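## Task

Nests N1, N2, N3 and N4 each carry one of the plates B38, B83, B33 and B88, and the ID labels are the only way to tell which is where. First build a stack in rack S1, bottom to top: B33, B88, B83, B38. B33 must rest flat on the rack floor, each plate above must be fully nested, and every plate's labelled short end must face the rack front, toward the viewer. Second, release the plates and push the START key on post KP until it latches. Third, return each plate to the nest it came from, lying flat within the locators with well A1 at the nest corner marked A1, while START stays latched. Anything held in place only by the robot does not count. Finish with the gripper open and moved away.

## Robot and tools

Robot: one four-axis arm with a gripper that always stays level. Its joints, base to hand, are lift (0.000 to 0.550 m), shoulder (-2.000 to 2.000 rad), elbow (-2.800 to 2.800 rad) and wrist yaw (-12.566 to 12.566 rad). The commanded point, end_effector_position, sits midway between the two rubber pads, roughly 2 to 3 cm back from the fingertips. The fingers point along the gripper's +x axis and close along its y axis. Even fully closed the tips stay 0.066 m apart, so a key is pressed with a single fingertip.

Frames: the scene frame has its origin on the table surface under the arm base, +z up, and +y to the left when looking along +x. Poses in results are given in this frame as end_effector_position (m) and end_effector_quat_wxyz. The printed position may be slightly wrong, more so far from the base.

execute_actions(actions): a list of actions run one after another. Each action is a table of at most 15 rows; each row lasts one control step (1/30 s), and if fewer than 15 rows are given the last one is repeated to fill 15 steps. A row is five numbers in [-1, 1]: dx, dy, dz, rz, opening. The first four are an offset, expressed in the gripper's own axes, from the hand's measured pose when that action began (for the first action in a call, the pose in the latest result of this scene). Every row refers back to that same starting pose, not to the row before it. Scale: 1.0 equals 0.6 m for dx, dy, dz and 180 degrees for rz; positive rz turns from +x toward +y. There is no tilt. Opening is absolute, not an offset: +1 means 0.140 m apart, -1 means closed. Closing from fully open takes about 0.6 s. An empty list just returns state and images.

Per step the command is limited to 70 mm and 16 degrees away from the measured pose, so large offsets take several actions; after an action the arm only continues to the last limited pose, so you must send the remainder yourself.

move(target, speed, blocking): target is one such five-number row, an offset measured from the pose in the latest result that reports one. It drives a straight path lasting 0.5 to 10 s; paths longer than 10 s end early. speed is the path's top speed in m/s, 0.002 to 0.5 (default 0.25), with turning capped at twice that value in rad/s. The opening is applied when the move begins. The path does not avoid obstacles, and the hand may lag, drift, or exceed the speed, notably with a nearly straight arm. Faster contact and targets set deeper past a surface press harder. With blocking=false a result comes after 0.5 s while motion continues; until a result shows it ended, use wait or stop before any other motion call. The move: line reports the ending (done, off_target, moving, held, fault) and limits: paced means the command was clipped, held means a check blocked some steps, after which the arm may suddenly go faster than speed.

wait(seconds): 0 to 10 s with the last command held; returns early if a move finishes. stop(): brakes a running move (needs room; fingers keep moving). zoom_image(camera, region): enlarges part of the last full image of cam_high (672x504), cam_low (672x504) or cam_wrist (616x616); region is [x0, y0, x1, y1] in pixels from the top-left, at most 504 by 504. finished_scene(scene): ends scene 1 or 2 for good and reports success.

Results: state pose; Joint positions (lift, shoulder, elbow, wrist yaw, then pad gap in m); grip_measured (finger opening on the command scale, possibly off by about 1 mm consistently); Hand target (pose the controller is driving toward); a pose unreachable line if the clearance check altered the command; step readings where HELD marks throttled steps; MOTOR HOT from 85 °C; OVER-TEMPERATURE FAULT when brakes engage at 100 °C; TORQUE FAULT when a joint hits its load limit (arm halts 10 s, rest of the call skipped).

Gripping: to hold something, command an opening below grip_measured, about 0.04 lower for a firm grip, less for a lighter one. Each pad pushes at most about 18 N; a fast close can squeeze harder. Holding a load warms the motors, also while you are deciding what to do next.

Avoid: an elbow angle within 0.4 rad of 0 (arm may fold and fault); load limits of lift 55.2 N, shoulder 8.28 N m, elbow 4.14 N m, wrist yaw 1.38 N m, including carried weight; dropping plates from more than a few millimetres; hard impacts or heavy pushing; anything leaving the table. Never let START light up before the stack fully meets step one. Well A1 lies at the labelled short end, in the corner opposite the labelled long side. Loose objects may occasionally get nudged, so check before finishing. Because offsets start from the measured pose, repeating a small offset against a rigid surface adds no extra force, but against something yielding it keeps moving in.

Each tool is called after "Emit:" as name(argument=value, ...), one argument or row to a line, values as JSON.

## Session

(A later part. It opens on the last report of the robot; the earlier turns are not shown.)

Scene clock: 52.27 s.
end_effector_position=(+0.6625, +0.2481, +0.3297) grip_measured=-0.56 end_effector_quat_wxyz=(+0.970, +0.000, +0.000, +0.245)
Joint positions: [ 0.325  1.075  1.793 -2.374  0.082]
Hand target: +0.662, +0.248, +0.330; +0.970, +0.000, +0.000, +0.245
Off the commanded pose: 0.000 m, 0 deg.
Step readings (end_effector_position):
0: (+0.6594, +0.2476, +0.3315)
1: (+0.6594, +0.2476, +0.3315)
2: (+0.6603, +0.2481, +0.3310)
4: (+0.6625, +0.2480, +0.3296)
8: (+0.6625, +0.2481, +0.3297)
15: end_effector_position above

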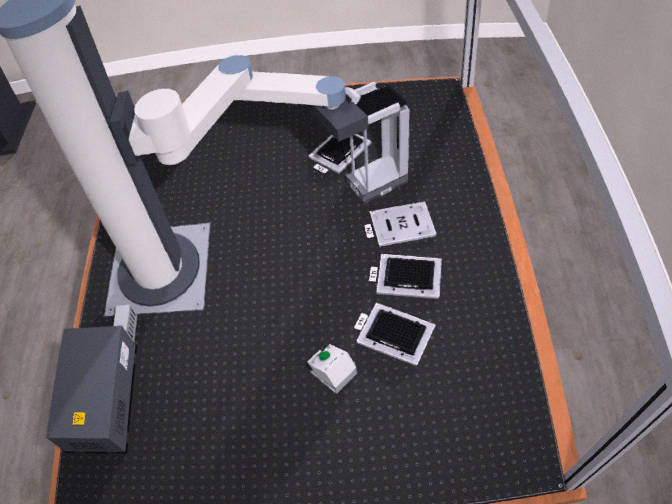

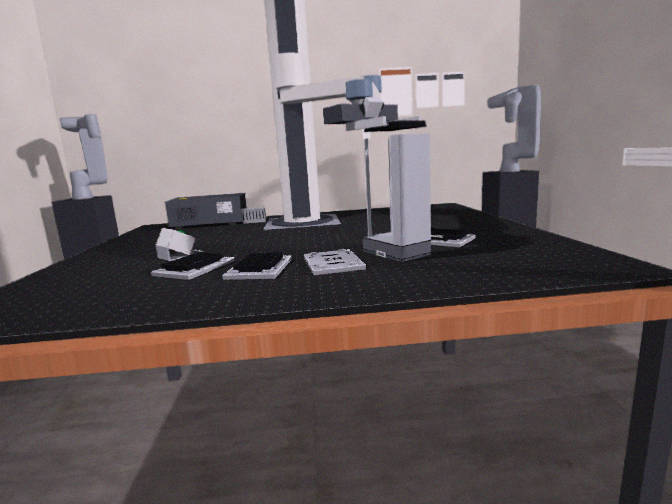

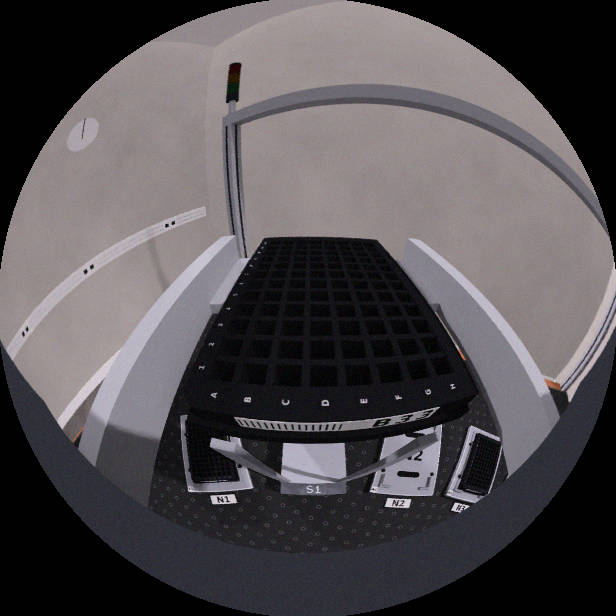

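Emit:
move(
  target=[0,-0.0004,-0.0195,0,-0.6],
  speed=0.02,
)

Emit:
execute_actions(
  actions=[
    [[0,0,0,0,0]],
  ],
)

Emit:
move(
  target=[-0.25,0,0,0,0],
)

Emit:
move(
  target=[0.034,-0.5506,0,-0.2148,0],
)

Emit:
move(
  target=[0,0,-0.0512,0,0],
  speed=0.1,
)

Emit:
zoom_image(
  camera="cam_wrist",
  region=[130,200,510,560],
)

Scene clock: 84.00 s.
end_effector_position=(+0.6643, +0.2491, +0.0651) grip_measured=-0.56 end_effector_quat_wxyz=(+0.970, +0.000, +0.000, +0.245)
Joint positions: [ 0.06   1.07   1.806 -2.381  0.082]
Hand target: +0.664, +0.249, +0.065; +0.970, +0.000, +0.000, +0.245
Off the commanded pose: 0.000 m, 0 deg.
move: done

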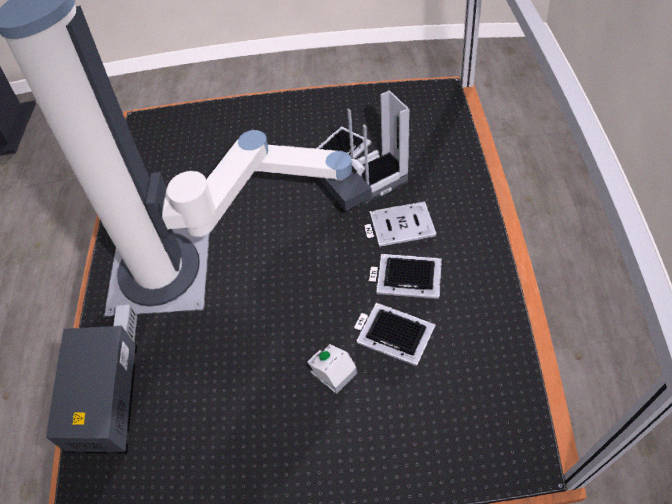

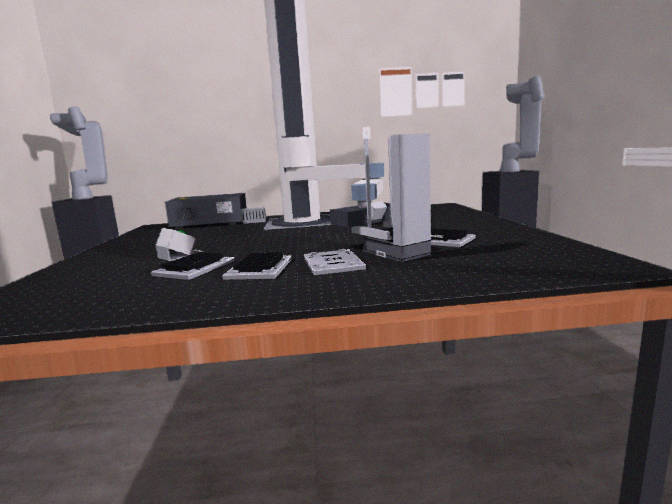

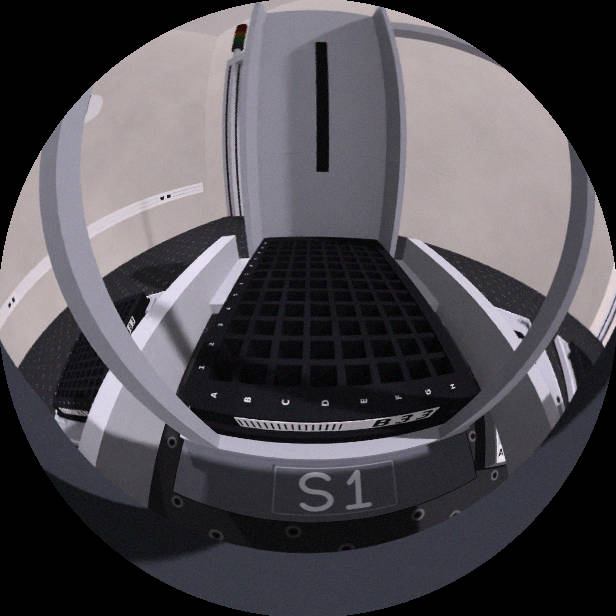

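Scene clock: 84.50 s.
end_effector_position=(+0.6643, +0.2491, +0.0651) grip_measured=+0.00 end_effector_quat_wxyz=(+0.970, +0.000, +0.000, +0.245)
Joint positions: [ 0.06   1.07   1.806 -2.381  0.103]
Hand target: +0.664, +0.249, +0.065; +0.970, +0.000, +0.000, +0.245
Off the commanded pose: 0.000 m, 0 deg.
Step readings (end_effector_position):
0: (+0.6643, +0.2491, +0.0651)
1: (+0.6643, +0.2491, +0.0651)
2: (+0.6643, +0.2491, +0.0651)
4: (+0.6643, +0.2491, +0.0651)
8: (+0.6643, +0.2491, +0.0651)
15: end_effector_position above

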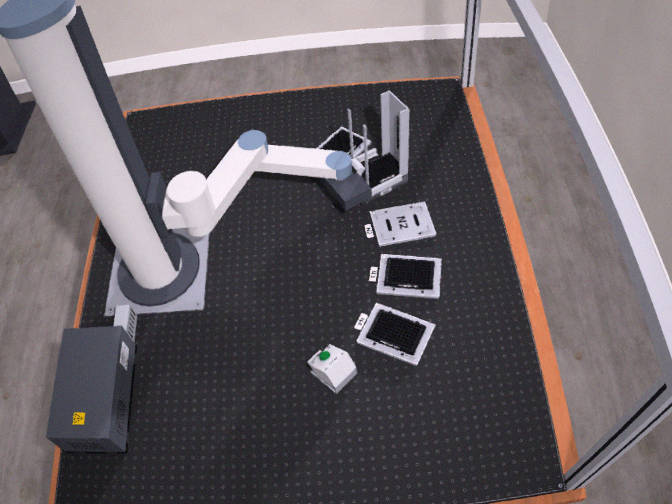

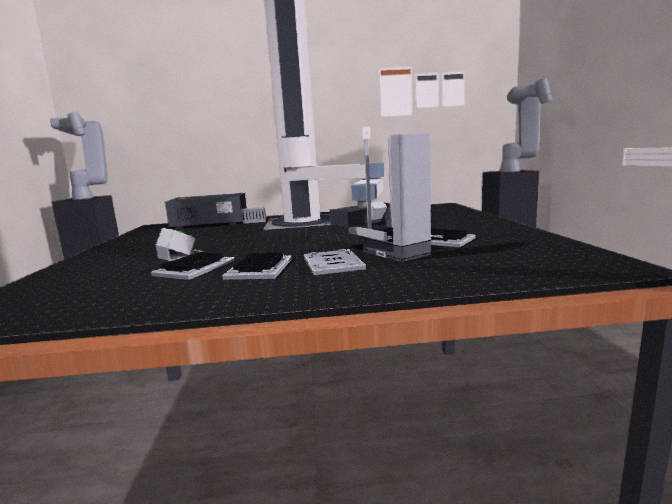

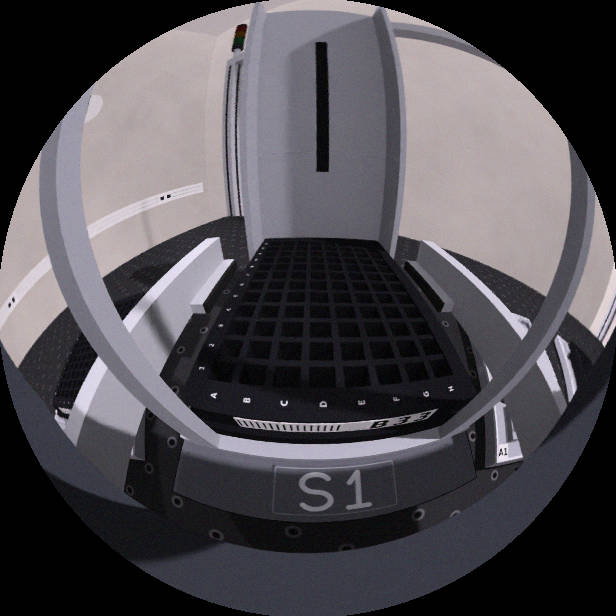

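Scene clock: 85.50 s.
end_effector_position=(+0.5323, +0.1779, +0.0651) grip_measured=+0.00 end_effector_quat_wxyz=(+0.970, +0.000, +0.000, +0.245)
Joint positions: [ 0.06   1.364  1.033 -1.903  0.103]
Hand target: +0.532, +0.178, +0.065; +0.970, +0.000, +0.000, +0.245
Off the commanded pose: 0.000 m, 0 deg.
move: done

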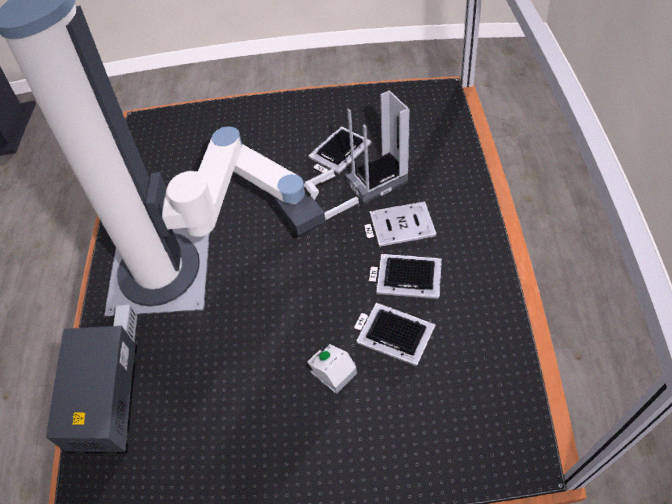

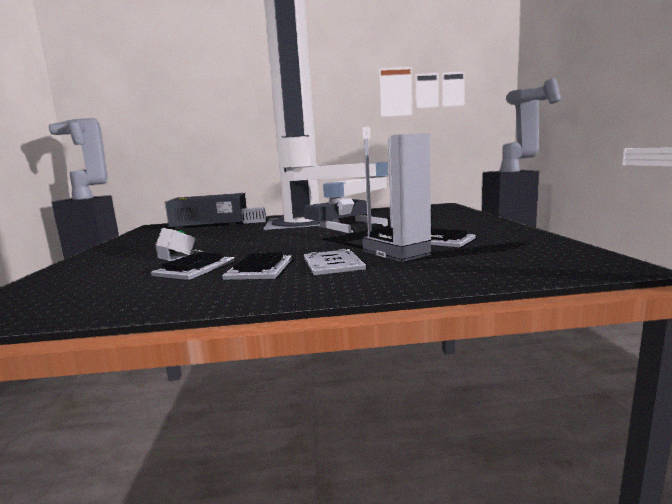

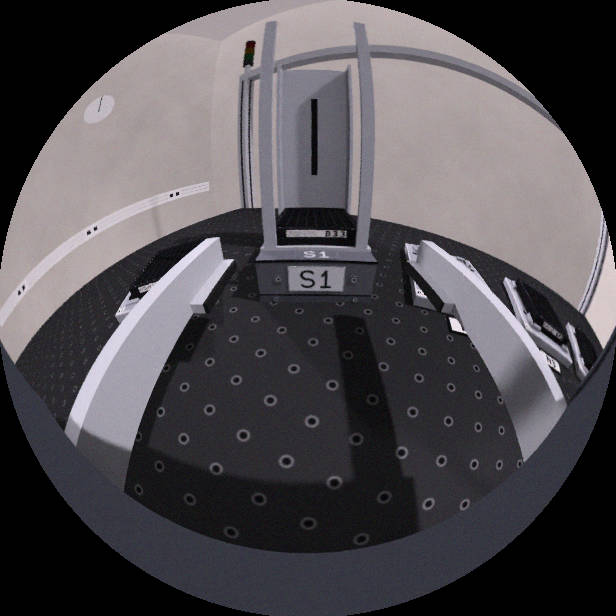

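Scene clock: 87.27 s.
end_effector_position=(+0.7069, -0.1034, +0.0651) grip_measured=+0.00 end_effector_quat_wxyz=(+0.996, +0.000, +0.000, -0.090)
Joint positions: [ 0.06   0.431  1.762 -2.372  0.103]
Hand target: +0.707, -0.103, +0.065; +0.996, +0.000, +0.000, -0.090
Off the commanded pose: 0.000 m, 0 deg.
move: done

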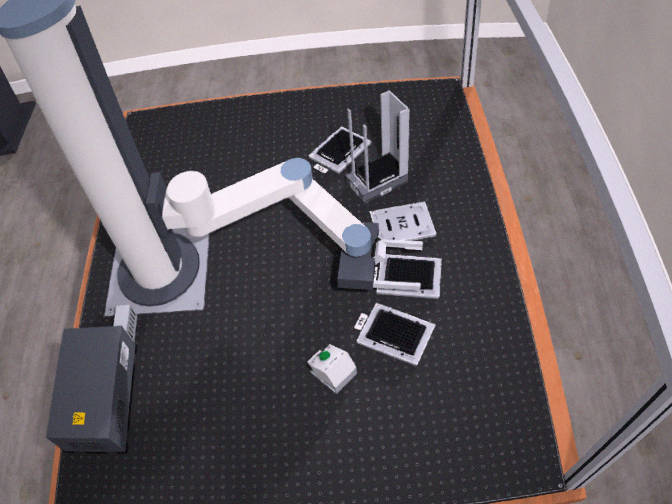

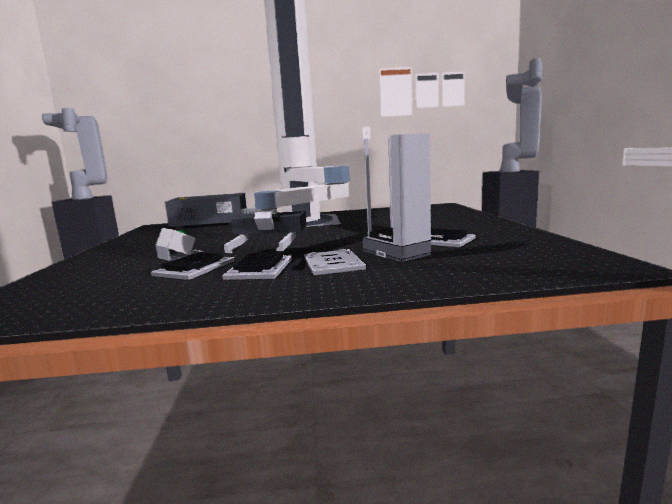

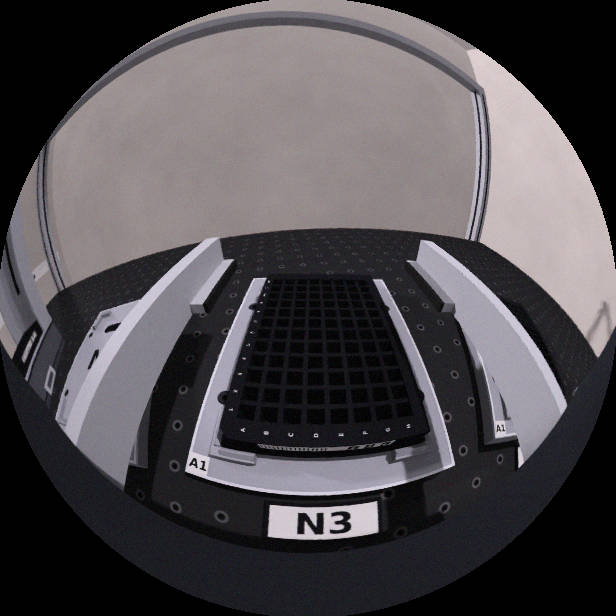

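Scene clock: 88.00 s.
end_effector_position=(+0.7069, -0.1034, +0.0344) grip_measured=+0.00 end_effector_quat_wxyz=(+0.996, +0.000, +0.000, -0.090)
Joint positions: [ 0.029  0.43   1.762 -2.372  0.103]
Hand target: +0.707, -0.103, +0.034; +0.996, +0.000, +0.000, -0.090
Off the commanded pose: 0.000 m, 0 deg.
move: done

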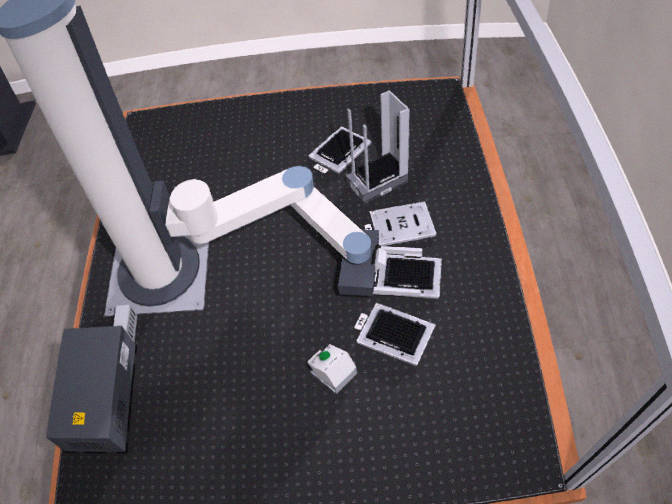

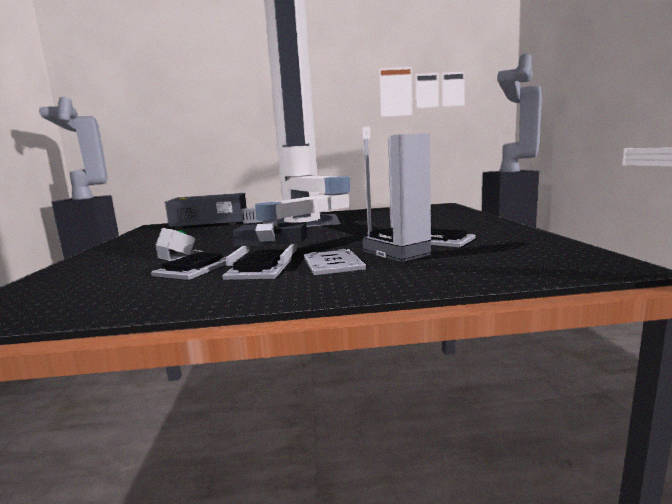

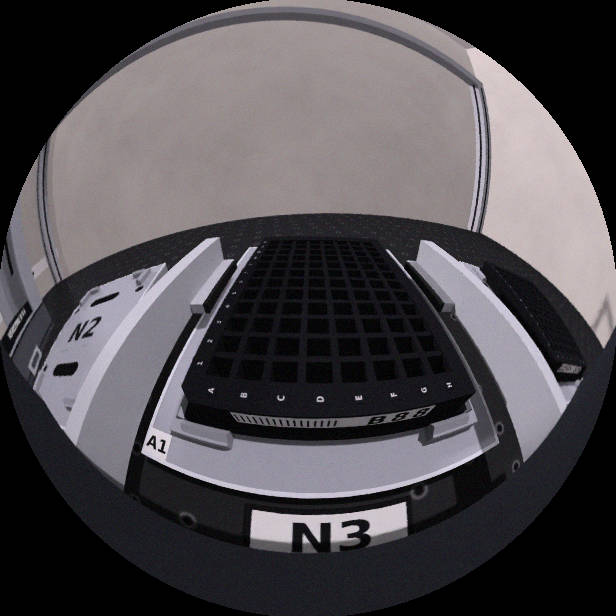

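Region (130, 200, 510, 560) of cam_wrist's 616x616 image, scaled by 1.326, with more detail than that image has; it fills the top 477 rows of this view, and the rest is white.

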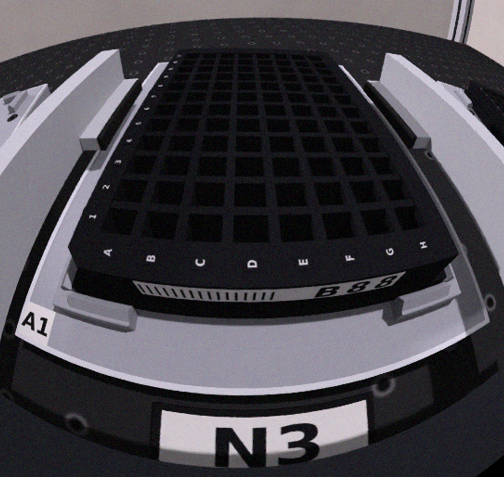

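Emit:
execute_actions(
  actions=[
    [[0.0013,0.0012,0,-0.0013,-0.4]],
    [[0,0,0,0,-0.53]],
    [[0,0,0,0,-0.6]],
  ],
)

Emit:
zoom_image(
  camera="cam_wrist",
  region=[130,200,510,560],
)

Emit:
move(
  target=[0,0,0.485,0,-0.6],
)

Emit:
move(
  target=[-0.1786,0.5633,0,0.2152,-0.6],
)

Emit:
zoom_image(
  camera="cam_wrist",
  region=[130,200,510,560],
)

Scene clock: 97.97 s.
end_effector_position=(+0.7078, -0.1028, +0.0344) grip_measured=-0.56 end_effector_quat_wxyz=(+0.996, +0.000, +0.000, -0.092)
Joint positions: [ 0.029  0.432  1.766 -2.382  0.082]
Hand target: +0.708, -0.103, +0.034; +0.996, +0.000, +0.000, -0.092
Off the commanded pose: 0.000 m, 0 deg.
Step readings (end_effector_position; steps 1 to 15: 1st action; 16 to 30: 2nd action; 31 to 45: 3rd action):
0: (+0.7069, -0.1034, +0.0344)
1: (+0.7069, -0.1034, +0.0344)
2: (+0.7076, -0.1032, +0.0344)
4: (+0.7078, -0.1028, +0.0344)
8: (+0.7078, -0.1028, +0.0344)
15: (+0.7078, -0.1028, +0.0344)
16: (+0.7078, -0.1028, +0.0344)
17: (+0.7078, -0.1028, +0.0344)
19: (+0.7078, -0.1028, +0.0344)
23: (+0.7078, -0.1028, +0.0344)
30: (+0.7078, -0.1028, +0.0344)
31: (+0.7078, -0.1028, +0.0344)
32: (+0.7078, -0.1028, +0.0344)
34: (+0.7078, -0.1028, +0.0344)
38: (+0.7078, -0.1028, +0.0344)
45: end_effector_position above

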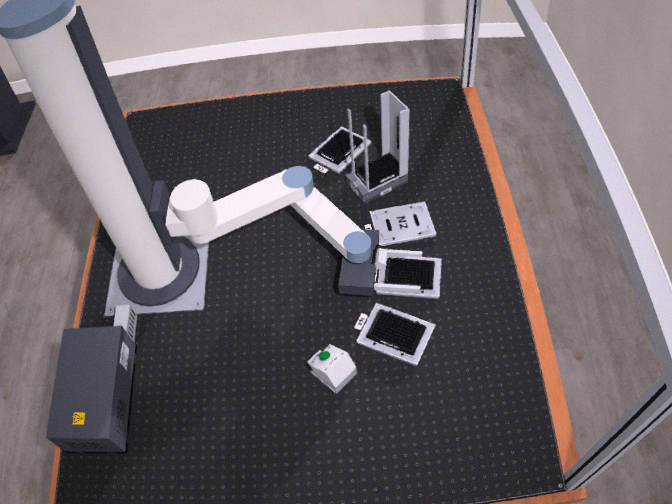

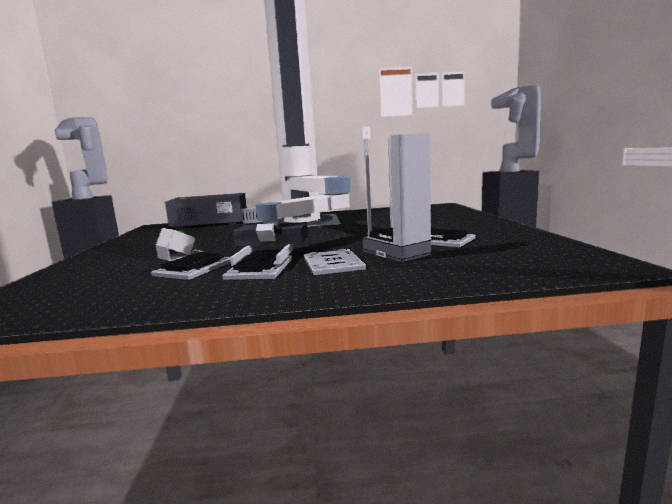

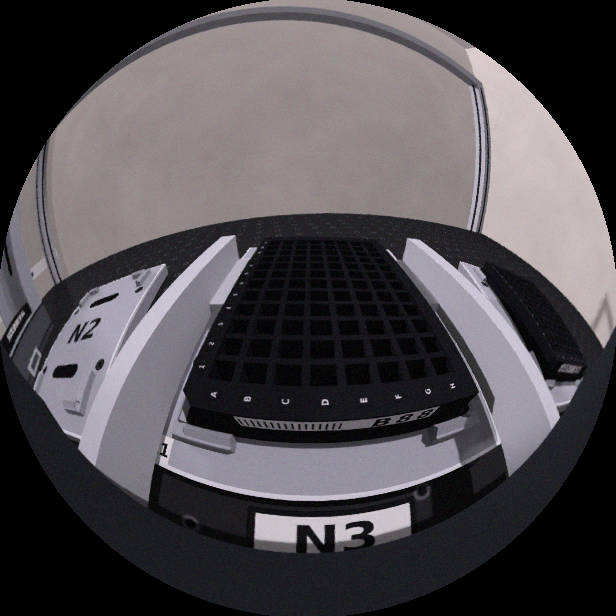

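Region (130, 200, 510, 560) of cam_wrist's 616x616 image, scaled by 1.326, with more detail than that image has; it fills the top 477 rows of this view, and the rest is white.

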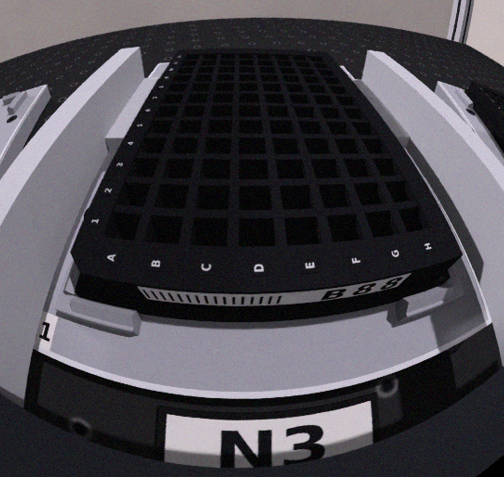

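Scene clock: 99.53 s.
end_effector_position=(+0.7078, -0.1028, +0.3254) grip_measured=-0.56 end_effector_quat_wxyz=(+0.996, +0.000, +0.000, -0.092)
Joint positions: [ 0.32   0.432  1.766 -2.382  0.082]
Hand target: +0.708, -0.103, +0.325; +0.996, +0.000, +0.000, -0.092
Off the commanded pose: 0.000 m, 0 deg.
move: done

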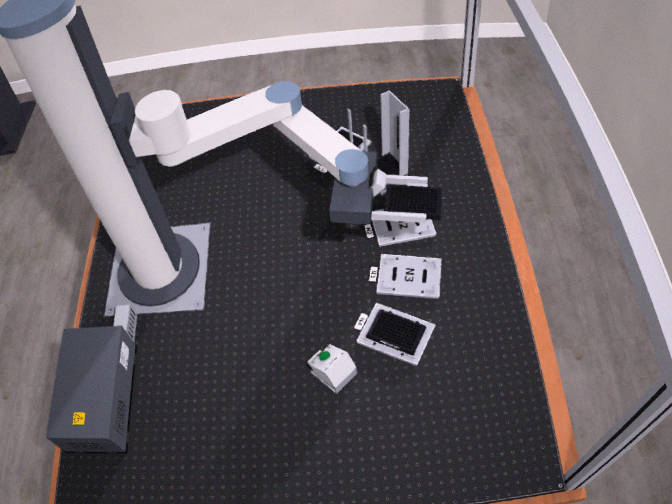

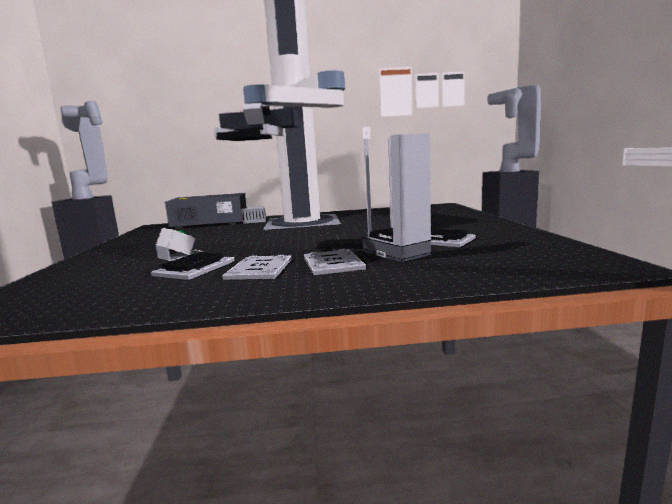

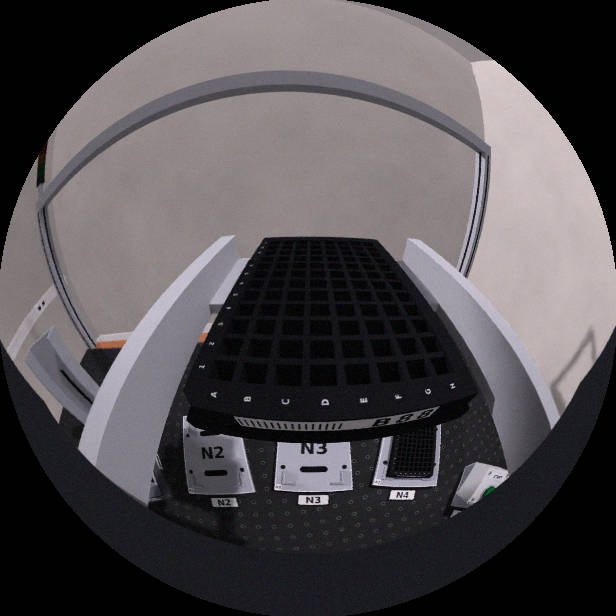

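Scene clock: 101.30 s.
end_effector_position=(+0.6643, +0.2494, +0.3254) grip_measured=-0.56 end_effector_quat_wxyz=(+0.970, +0.000, +0.000, +0.244)
Joint positions: [ 0.32   1.071  1.807 -2.385  0.082]
Hand target: +0.664, +0.249, +0.325; +0.970, +0.000, +0.000, +0.244
Off the commanded pose: 0.000 m, 0 deg.
move: done

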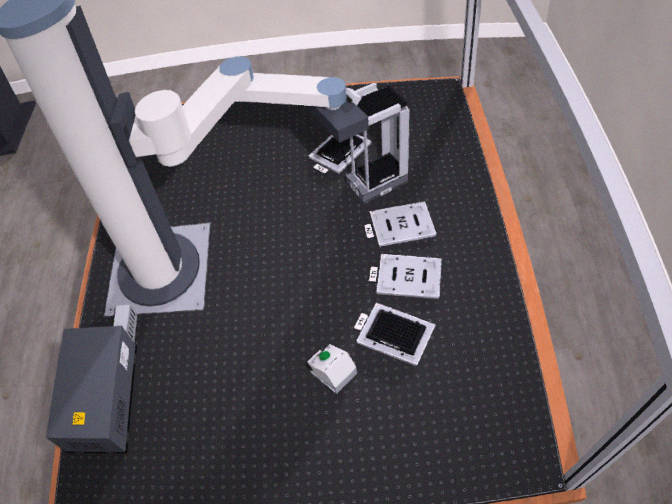

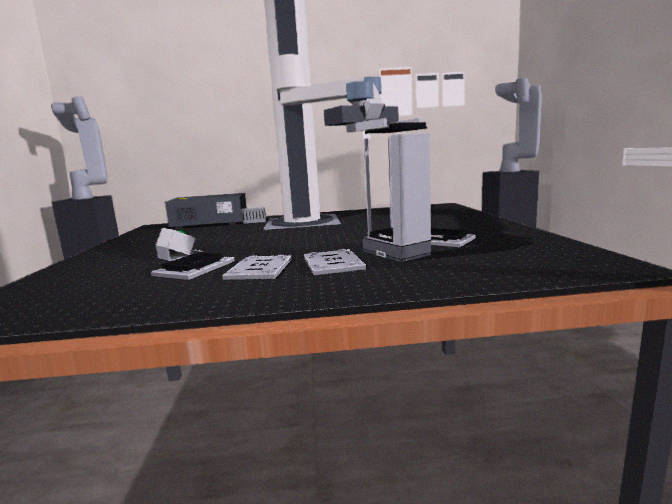

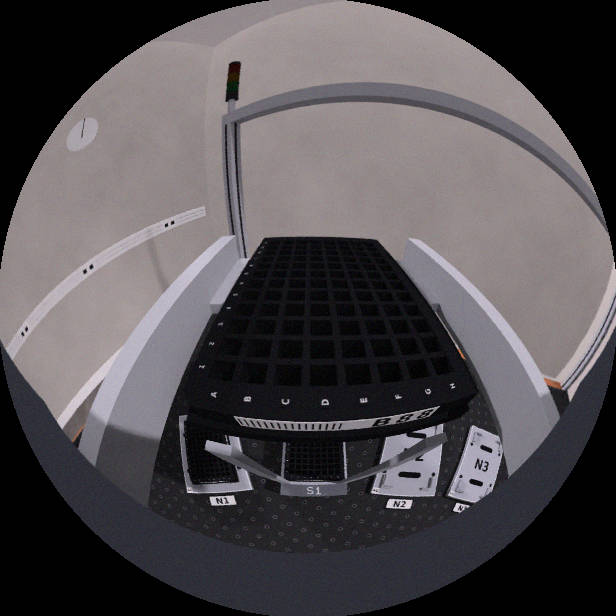

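Region (130, 200, 510, 560) of cam_wrist's 616x616 image, scaled by 1.326, with more detail than that image has; it fills the top 477 rows of this view, and the rest is white.

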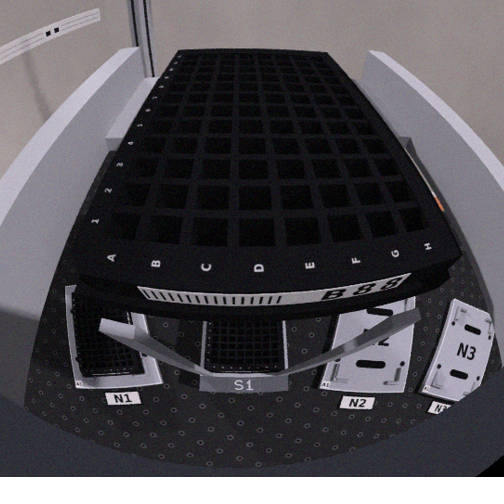

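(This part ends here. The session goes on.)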